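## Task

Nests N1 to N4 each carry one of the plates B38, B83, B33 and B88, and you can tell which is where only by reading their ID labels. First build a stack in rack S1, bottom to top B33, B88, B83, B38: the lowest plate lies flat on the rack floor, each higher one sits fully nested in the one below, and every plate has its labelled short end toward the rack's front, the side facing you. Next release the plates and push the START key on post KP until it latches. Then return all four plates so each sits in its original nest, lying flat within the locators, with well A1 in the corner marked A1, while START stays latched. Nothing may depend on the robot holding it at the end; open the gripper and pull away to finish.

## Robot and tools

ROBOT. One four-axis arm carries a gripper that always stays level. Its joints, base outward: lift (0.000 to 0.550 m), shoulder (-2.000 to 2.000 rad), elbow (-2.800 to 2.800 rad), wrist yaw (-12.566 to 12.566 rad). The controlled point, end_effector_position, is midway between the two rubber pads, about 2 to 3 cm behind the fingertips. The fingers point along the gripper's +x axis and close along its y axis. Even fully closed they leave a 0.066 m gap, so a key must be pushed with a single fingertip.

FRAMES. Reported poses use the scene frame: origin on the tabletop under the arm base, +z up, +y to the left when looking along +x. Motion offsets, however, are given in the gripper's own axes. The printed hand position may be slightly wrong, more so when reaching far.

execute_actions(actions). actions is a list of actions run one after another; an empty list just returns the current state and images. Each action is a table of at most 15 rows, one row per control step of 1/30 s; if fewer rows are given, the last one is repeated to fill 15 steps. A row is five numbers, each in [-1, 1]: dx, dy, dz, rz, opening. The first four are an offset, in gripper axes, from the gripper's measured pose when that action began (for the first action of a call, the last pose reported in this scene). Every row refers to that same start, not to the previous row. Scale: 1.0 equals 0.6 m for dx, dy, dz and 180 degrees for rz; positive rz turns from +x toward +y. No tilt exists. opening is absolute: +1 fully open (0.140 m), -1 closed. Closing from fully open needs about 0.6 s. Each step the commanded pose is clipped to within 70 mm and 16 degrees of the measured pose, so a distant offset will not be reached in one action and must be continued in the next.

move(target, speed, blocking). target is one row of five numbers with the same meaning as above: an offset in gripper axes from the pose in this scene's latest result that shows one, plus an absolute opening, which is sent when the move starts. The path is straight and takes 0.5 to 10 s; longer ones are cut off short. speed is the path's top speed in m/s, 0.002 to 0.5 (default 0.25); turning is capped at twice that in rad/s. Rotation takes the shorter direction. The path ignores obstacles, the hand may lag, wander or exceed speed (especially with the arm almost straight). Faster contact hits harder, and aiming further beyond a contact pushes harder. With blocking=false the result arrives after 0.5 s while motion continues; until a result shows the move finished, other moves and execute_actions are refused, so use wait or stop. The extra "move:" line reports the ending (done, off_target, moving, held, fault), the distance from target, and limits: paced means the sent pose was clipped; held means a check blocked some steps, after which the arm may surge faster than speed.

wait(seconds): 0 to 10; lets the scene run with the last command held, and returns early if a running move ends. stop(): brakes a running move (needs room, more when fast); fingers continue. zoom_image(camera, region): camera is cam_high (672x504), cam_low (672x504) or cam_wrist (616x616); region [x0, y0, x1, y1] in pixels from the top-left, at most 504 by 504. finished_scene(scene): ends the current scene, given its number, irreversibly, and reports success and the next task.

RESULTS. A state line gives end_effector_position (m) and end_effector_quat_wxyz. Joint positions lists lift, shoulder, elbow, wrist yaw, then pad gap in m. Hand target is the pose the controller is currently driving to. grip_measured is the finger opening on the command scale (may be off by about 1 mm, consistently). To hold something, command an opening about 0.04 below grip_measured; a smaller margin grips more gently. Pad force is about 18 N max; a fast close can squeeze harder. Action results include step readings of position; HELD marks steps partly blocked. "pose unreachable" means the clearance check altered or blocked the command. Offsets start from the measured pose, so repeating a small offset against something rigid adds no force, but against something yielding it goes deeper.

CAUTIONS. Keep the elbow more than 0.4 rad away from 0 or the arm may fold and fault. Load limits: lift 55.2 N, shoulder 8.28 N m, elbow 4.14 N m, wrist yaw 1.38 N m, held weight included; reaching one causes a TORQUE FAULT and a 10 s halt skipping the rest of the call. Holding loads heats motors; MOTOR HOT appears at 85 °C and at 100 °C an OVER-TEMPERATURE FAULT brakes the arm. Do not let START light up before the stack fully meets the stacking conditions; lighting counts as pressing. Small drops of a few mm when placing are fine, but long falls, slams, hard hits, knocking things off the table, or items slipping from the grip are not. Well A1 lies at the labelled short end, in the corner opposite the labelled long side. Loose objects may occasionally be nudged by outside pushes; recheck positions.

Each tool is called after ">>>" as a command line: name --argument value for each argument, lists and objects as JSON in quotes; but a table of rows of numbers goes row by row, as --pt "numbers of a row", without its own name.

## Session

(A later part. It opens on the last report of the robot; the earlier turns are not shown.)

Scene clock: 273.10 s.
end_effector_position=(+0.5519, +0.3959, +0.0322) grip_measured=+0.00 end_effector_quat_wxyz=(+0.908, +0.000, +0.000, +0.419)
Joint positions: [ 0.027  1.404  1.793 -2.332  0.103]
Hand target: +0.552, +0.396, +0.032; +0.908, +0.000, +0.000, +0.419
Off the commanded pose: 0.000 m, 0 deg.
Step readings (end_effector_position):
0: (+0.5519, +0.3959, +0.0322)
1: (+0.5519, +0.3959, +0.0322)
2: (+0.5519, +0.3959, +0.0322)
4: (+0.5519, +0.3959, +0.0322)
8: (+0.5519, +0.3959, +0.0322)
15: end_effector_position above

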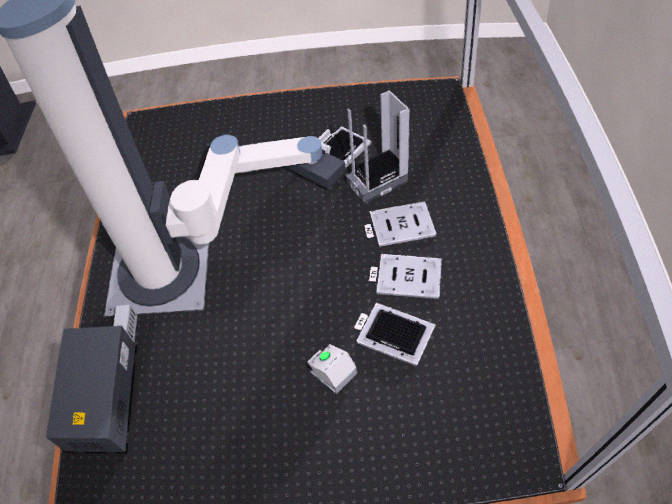

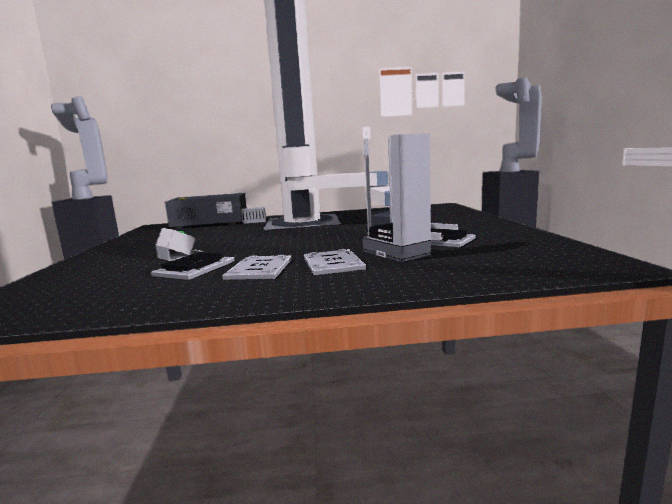

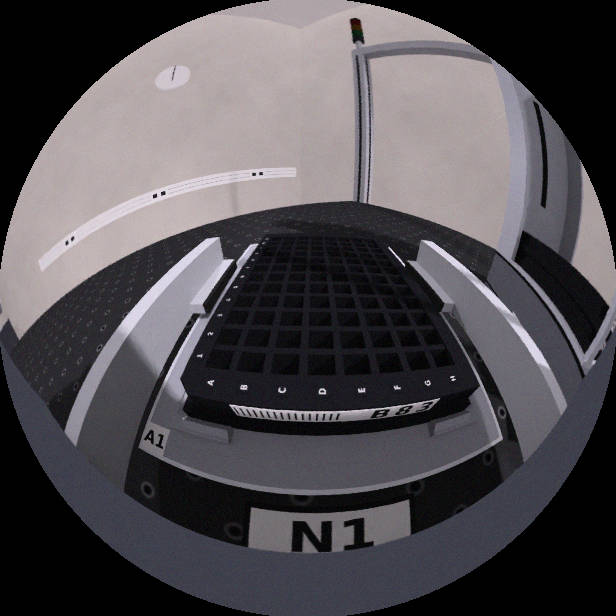

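>>> move --target '[0.26,0.0004,0,0,0]' --speed 0.15

>>> execute_actions --actions '[[[0,0,0,0,-0.4]],[[0,0,0,0,-0.52]]]'

>>> move --target '[0,0,0.4135,0,-0.52]'

>>> move --target '[-0.2225,-0.544,0,-0.2187,-0.52]' --speed 0.3

>>> move --target '[0,0,-0.4687,0,-0.52]' --speed 0.35

Scene clock: 283.97 s.
end_effector_position=(+0.6628, +0.2474, +0.0744) grip_measured=+0.00 end_effector_quat_wxyz=(+0.968, +0.000, +0.000, +0.253)
Joint positions: [ 0.069  1.068  1.794 -2.351  0.103]
Hand target: +0.663, +0.247, +0.074; +0.968, +0.000, +0.000, +0.252
Off the commanded pose: 0.000 m, 0 deg.
move: done

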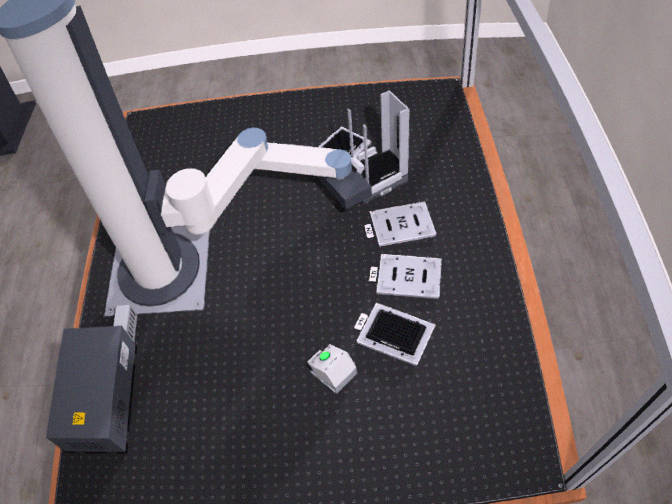

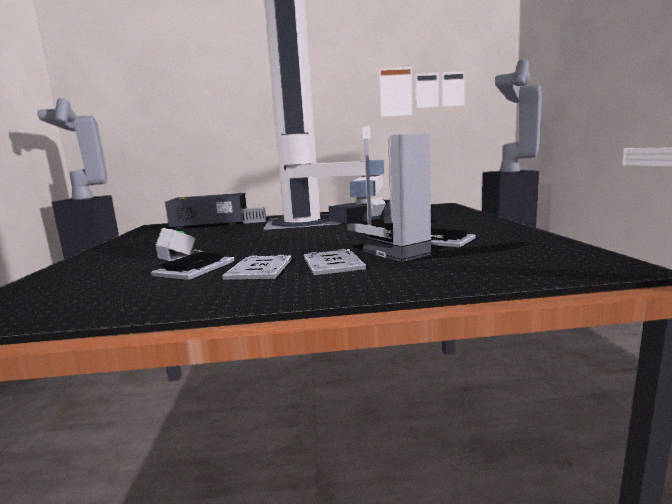

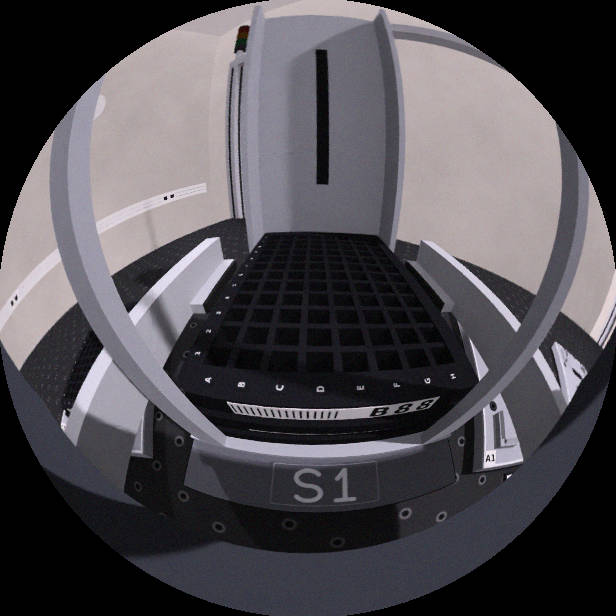

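Scene clock: 284.97 s.
end_effector_position=(+0.6628, +0.2475, +0.0744) grip_measured=-0.48 end_effector_quat_wxyz=(+0.968, +0.000, +0.000, +0.253)
Joint positions: [ 0.069  1.068  1.794 -2.351  0.085]
Hand target: +0.663, +0.247, +0.074; +0.968, +0.000, +0.000, +0.253
Off the commanded pose: 0.000 m, 0 deg.
Step readings (end_effector_position; steps 1 to 15: 1st action; 16 to 30: 2nd action):
0: (+0.6628, +0.2474, +0.0744)
1: (+0.6628, +0.2474, +0.0744)
2: (+0.6628, +0.2474, +0.0744)
4: (+0.6628, +0.2474, +0.0744)
8: (+0.6628, +0.2474, +0.0744)
15: (+0.6628, +0.2474, +0.0744)
16: (+0.6628, +0.2474, +0.0744)
17: (+0.6628, +0.2475, +0.0744)
19: (+0.6628, +0.2475, +0.0744)
23: (+0.6628, +0.2475, +0.0744)
30: end_effector_position above

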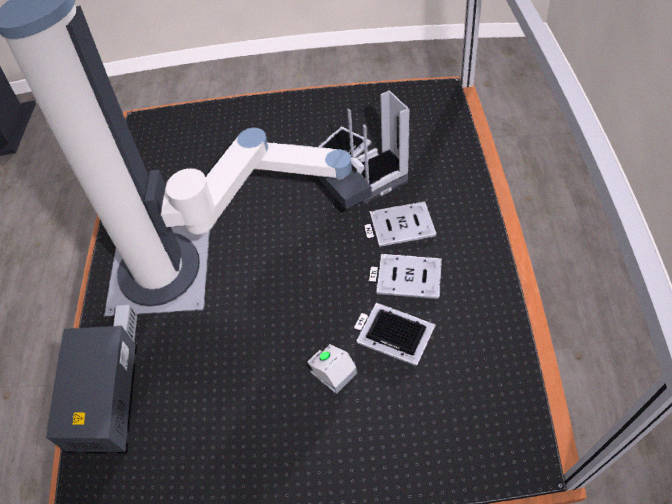

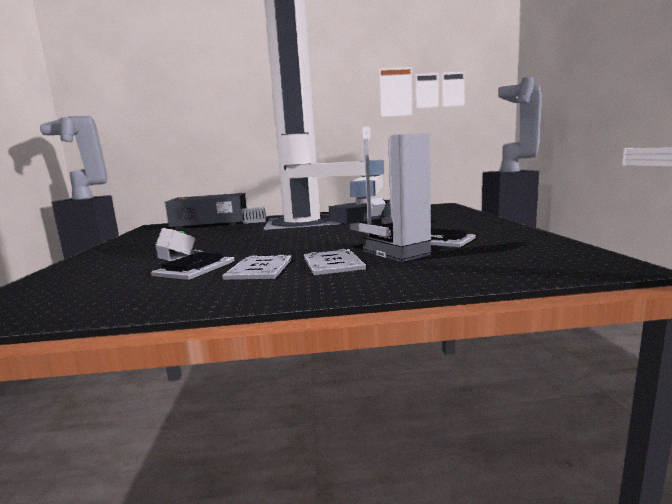

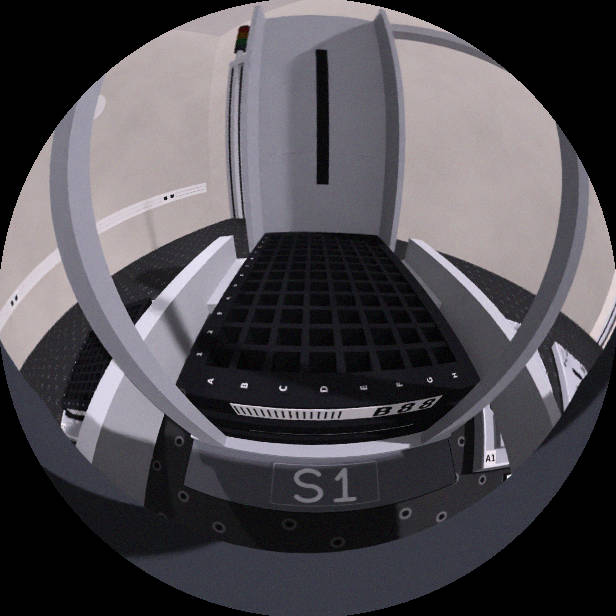

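Scene clock: 286.37 s.
end_effector_position=(+0.6628, +0.2475, +0.3225) grip_measured=-0.48 end_effector_quat_wxyz=(+0.968, +0.000, +0.000, +0.253)
Joint positions: [ 0.318  1.068  1.794 -2.351  0.085]
Hand target: +0.663, +0.247, +0.322; +0.968, +0.000, +0.000, +0.253
Off the commanded pose: 0.000 m, 0 deg.
move: done

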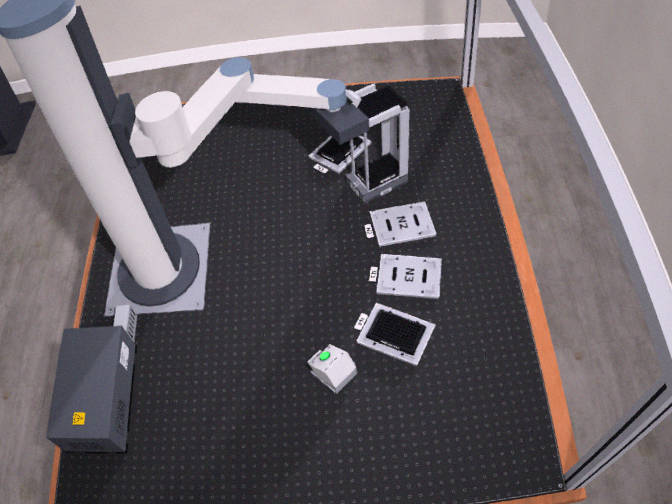

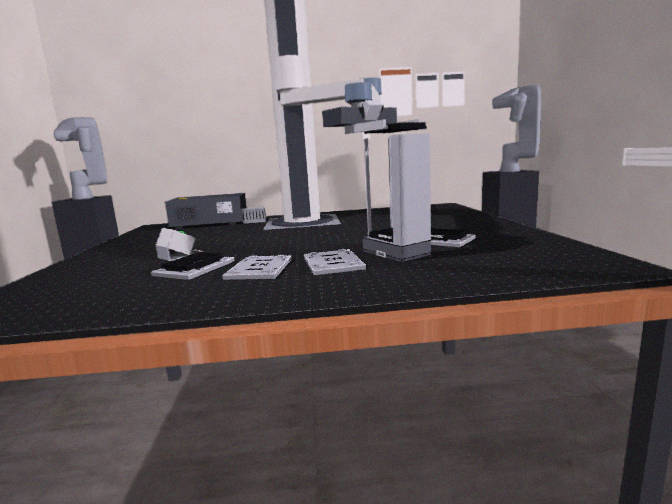

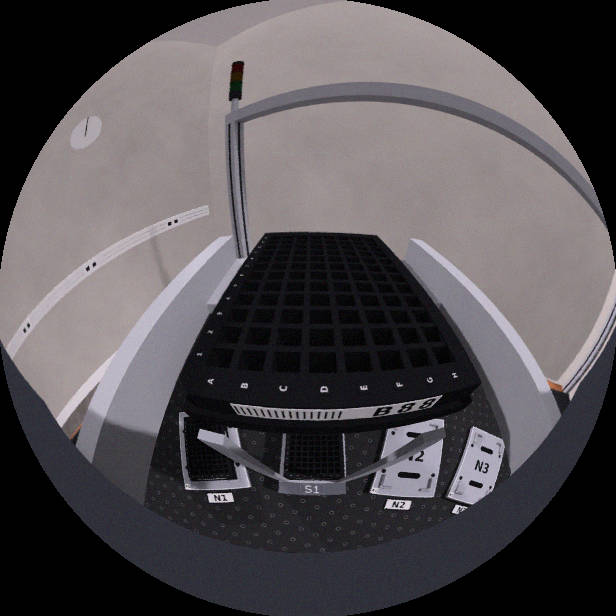

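Scene clock: 287.97 s.
end_effector_position=(+0.7056, -0.1027, +0.3225) grip_measured=-0.48 end_effector_quat_wxyz=(+0.996, +0.000, +0.000, -0.088)
Joint positions: [ 0.318  0.434  1.753 -2.364  0.085]
Hand target: +0.706, -0.103, +0.323; +0.996, +0.000, +0.000, -0.088
Off the commanded pose: 0.000 m, 0 deg.
move: done

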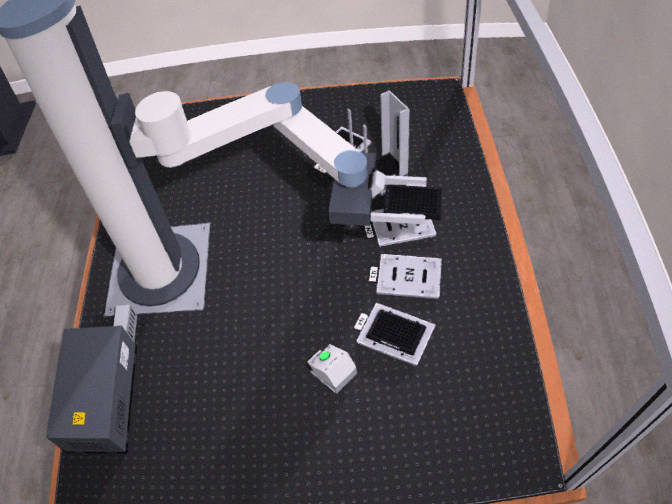

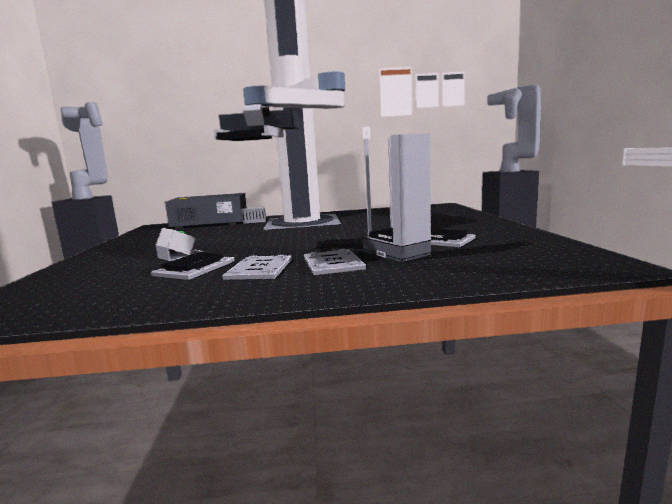

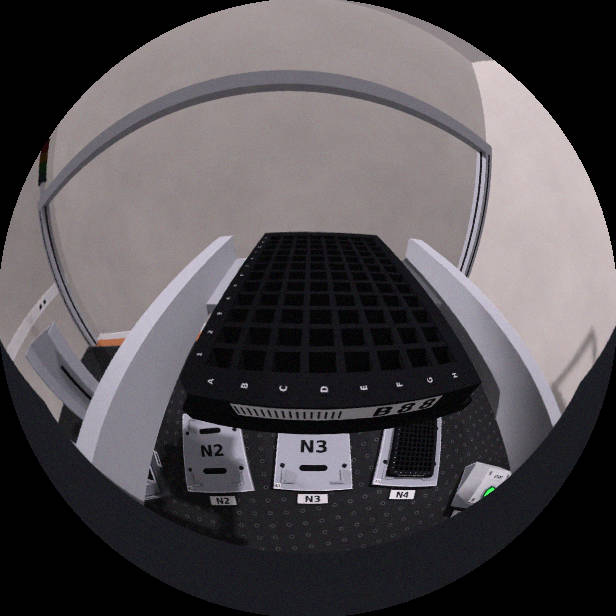

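Scene clock: 289.30 s.
end_effector_position=(+0.7056, -0.1027, +0.0412) grip_measured=-0.48 end_effector_quat_wxyz=(+0.996, +0.000, +0.000, -0.088)
Joint positions: [ 0.036  0.434  1.753 -2.364  0.085]
Hand target: +0.706, -0.103, +0.041; +0.996, +0.000, +0.000, -0.088
Off the commanded pose: 0.000 m, 0 deg.
move: done

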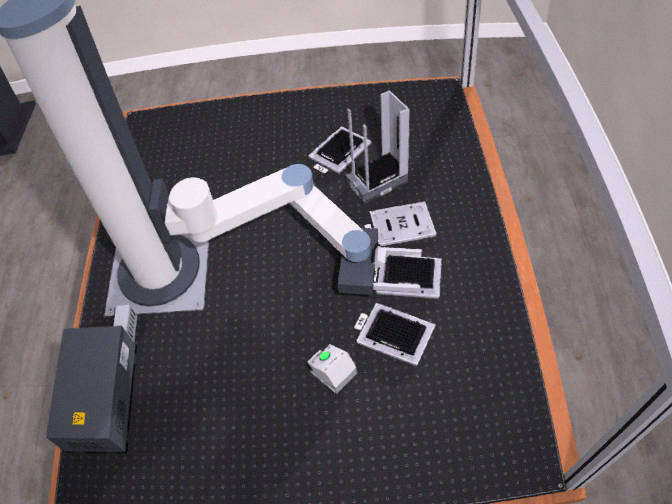

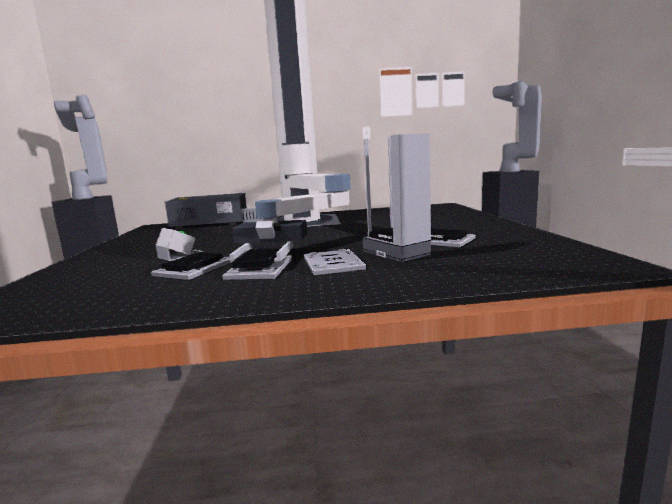

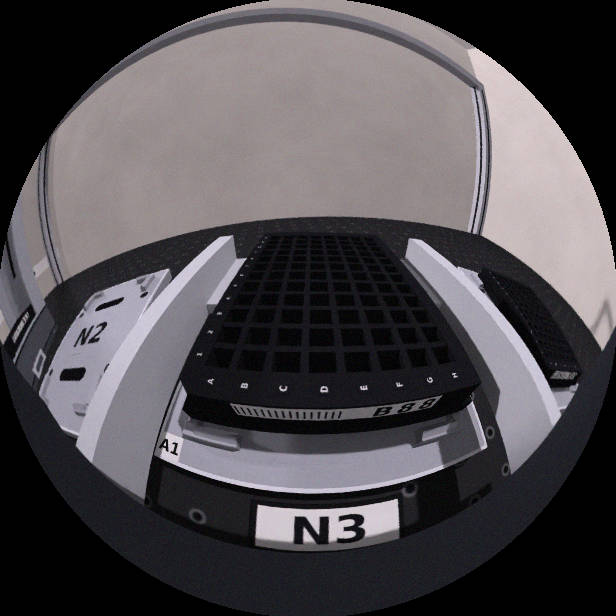

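>>> move --target '[0.0006,0.0005,-0.015,0.0003,-0.52]' --speed 0.01

>>> execute_actions --actions '[[[0,0,0,0,0]]]'

>>> move --target '[0,0,0.0487,0,0]'

>>> move --target '[-0.15,0,0,0,0]'

>>> move --target '[-0.2241,0.397,0,0.2187,0]'

Scene clock: 298.57 s.
end_effector_position=(+0.7060, -0.1024, +0.0322) grip_measured=-0.48 end_effector_quat_wxyz=(+0.996, +0.000, +0.000, -0.088)
Joint positions: [ 0.027  0.434  1.755 -2.365  0.085]
Hand target: +0.706, -0.102, +0.032; +0.996, +0.000, +0.000, -0.088
Off the commanded pose: 0.000 m, 0 deg.
move: done

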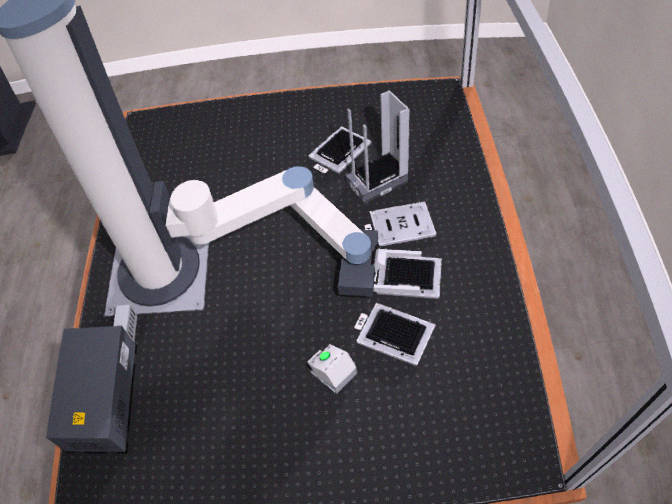

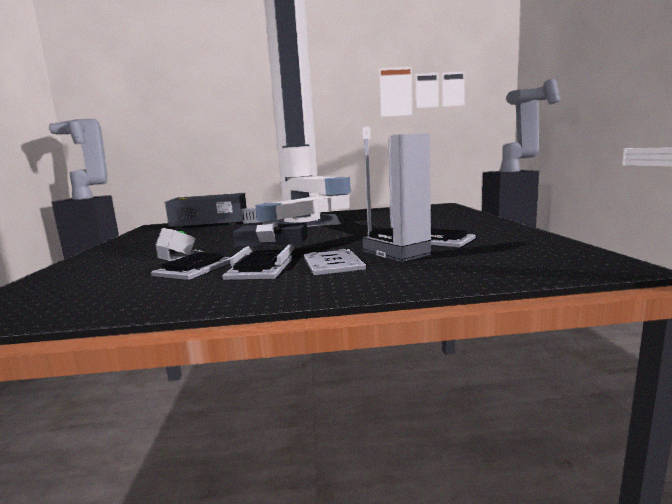

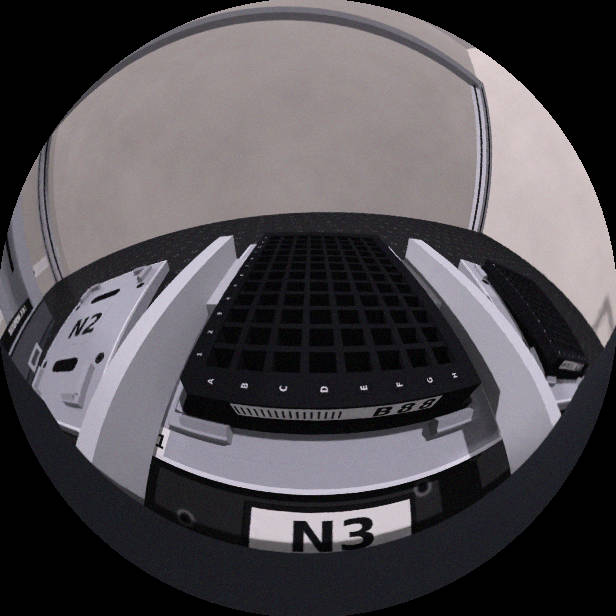

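Scene clock: 299.07 s.
end_effector_position=(+0.7060, -0.1024, +0.0322) grip_measured=+0.00 end_effector_quat_wxyz=(+0.996, +0.000, +0.000, -0.088)
Joint positions: [ 0.027  0.434  1.755 -2.365  0.103]
Hand target: +0.706, -0.102, +0.032; +0.996, +0.000, +0.000, -0.088
Off the commanded pose: 0.000 m, 0 deg.
Step readings (end_effector_position):
0: (+0.7060, -0.1024, +0.0322)
1: (+0.7060, -0.1024, +0.0322)
2: (+0.7060, -0.1024, +0.0322)
4: (+0.7060, -0.1024, +0.0322)
8: (+0.7060, -0.1024, +0.0322)
15: end_effector_position above

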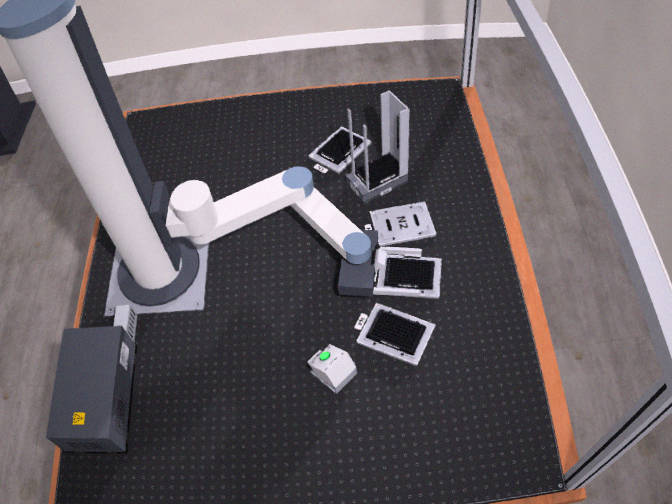

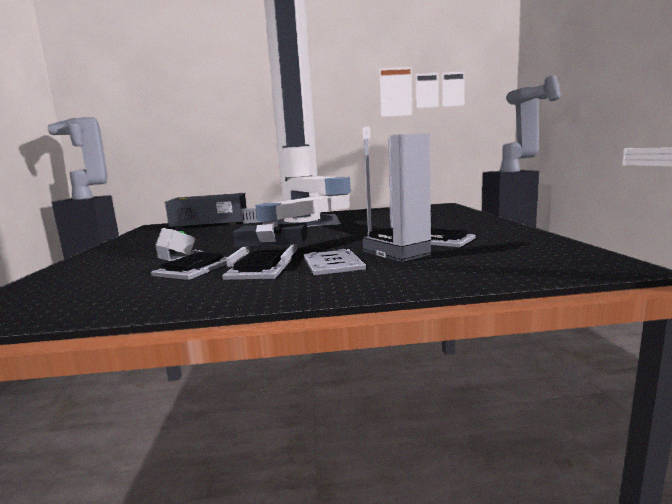

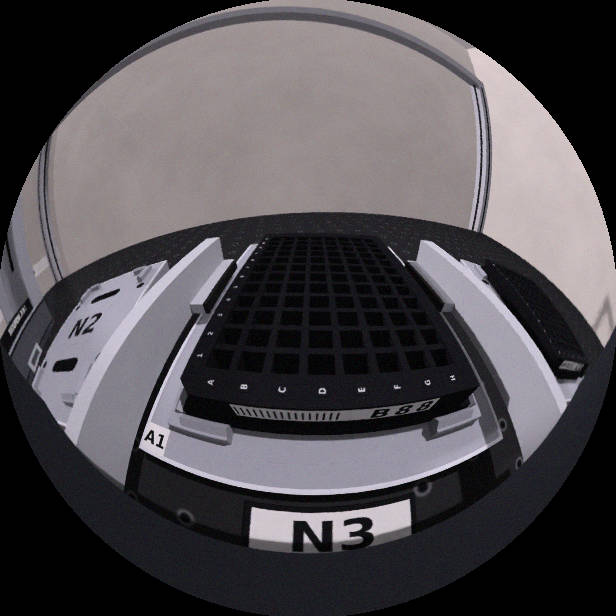

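Scene clock: 299.77 s.
end_effector_position=(+0.7060, -0.1024, +0.0615) grip_measured=+0.00 end_effector_quat_wxyz=(+0.996, +0.000, +0.000, -0.088)
Joint positions: [ 0.056  0.434  1.755 -2.365  0.103]
Hand target: +0.706, -0.102, +0.061; +0.996, +0.000, +0.000, -0.088
Off the commanded pose: 0.000 m, 0 deg.
move: done

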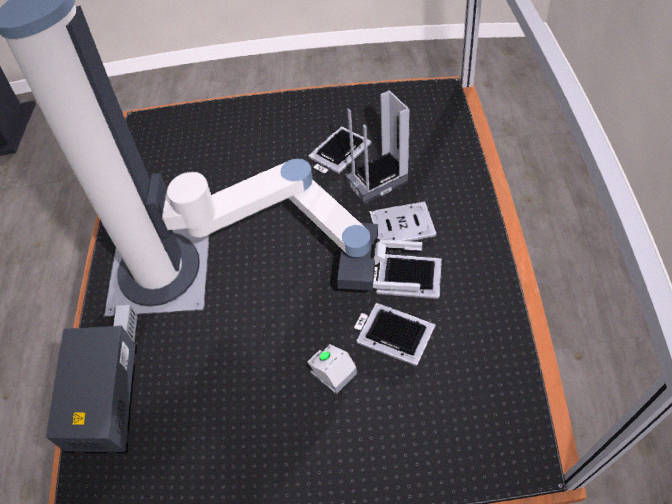

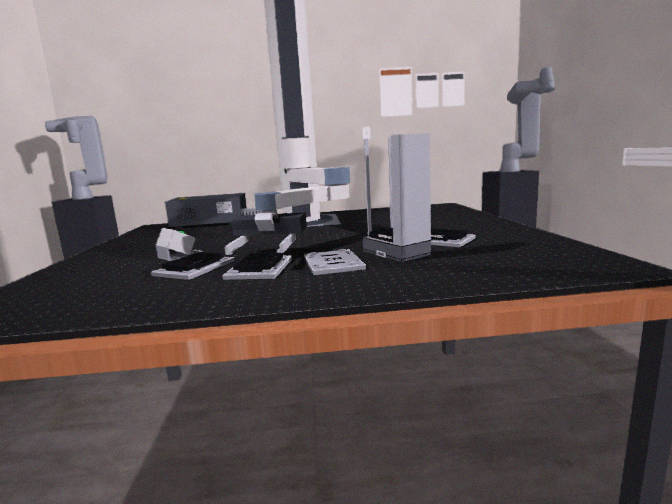

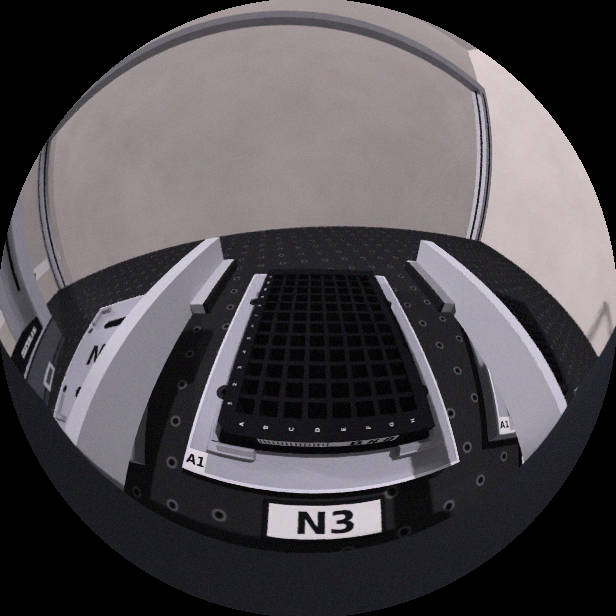

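Scene clock: 300.53 s.
end_effector_position=(+0.6174, -0.0867, +0.0614) grip_measured=+0.00 end_effector_quat_wxyz=(+0.996, +0.000, +0.000, -0.088)
Joint positions: [ 0.056  0.629  1.273 -2.078  0.103]
Hand target: +0.617, -0.087, +0.061; +0.996, +0.000, +0.000, -0.088
Off the commanded pose: 0.000 m, 0 deg.
move: done

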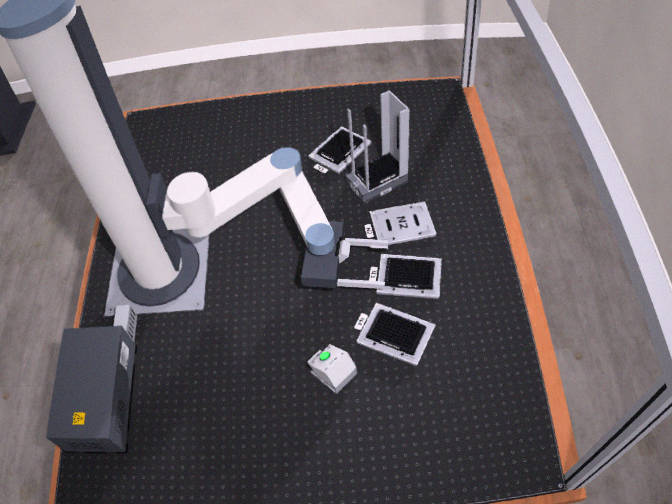

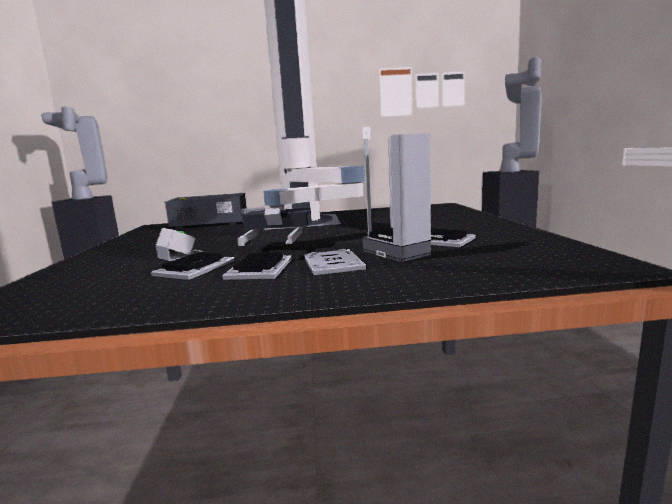

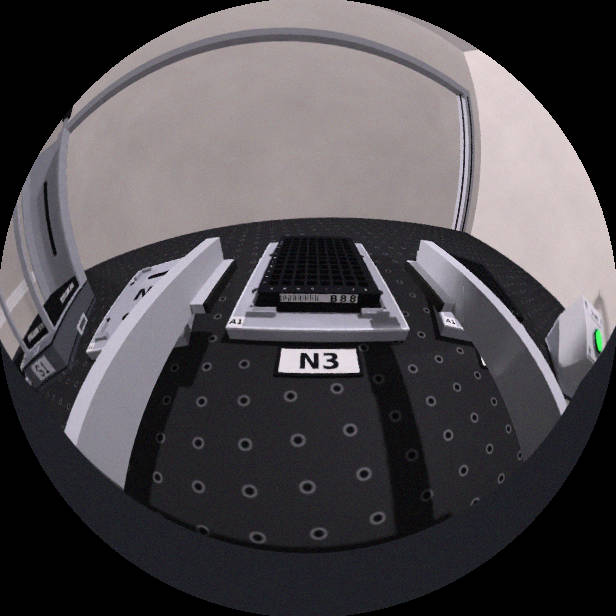

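Scene clock: 302.30 s.
end_effector_position=(+0.5267, +0.1716, +0.0614) grip_measured=+0.00 end_effector_quat_wxyz=(+0.967, +0.000, +0.000, +0.253)
Joint positions: [ 0.056  1.353  1.    -1.841  0.103]
Hand target: +0.527, +0.171, +0.061; +0.968, +0.000, +0.000, +0.253
Off the commanded pose: 0.000 m, 0 deg.
move: done

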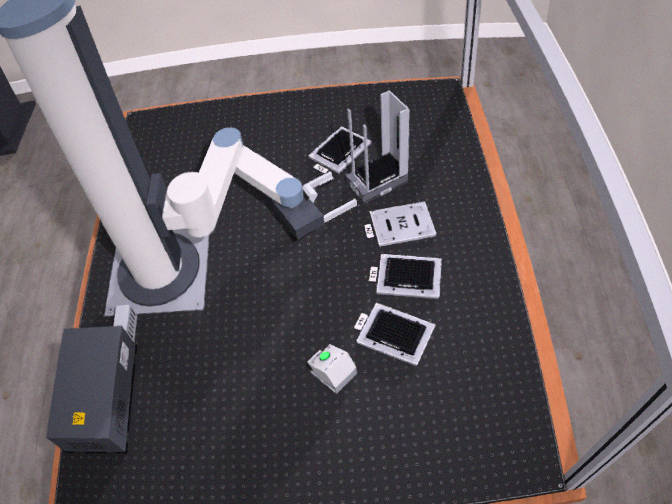

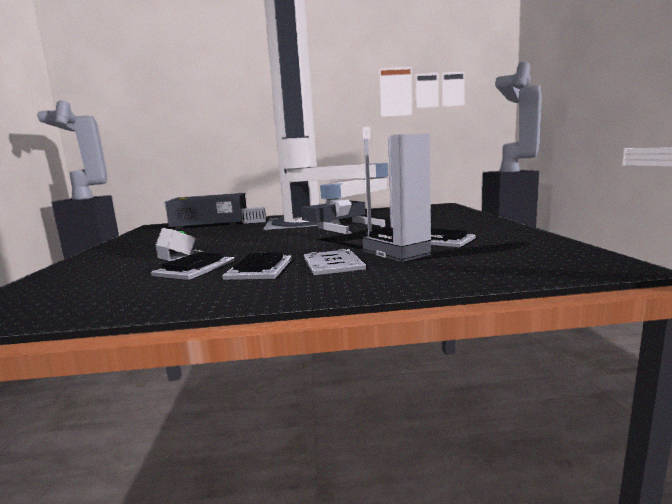

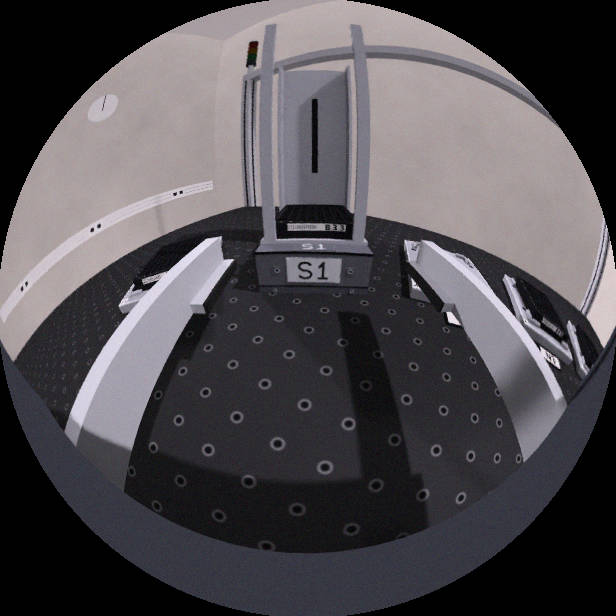

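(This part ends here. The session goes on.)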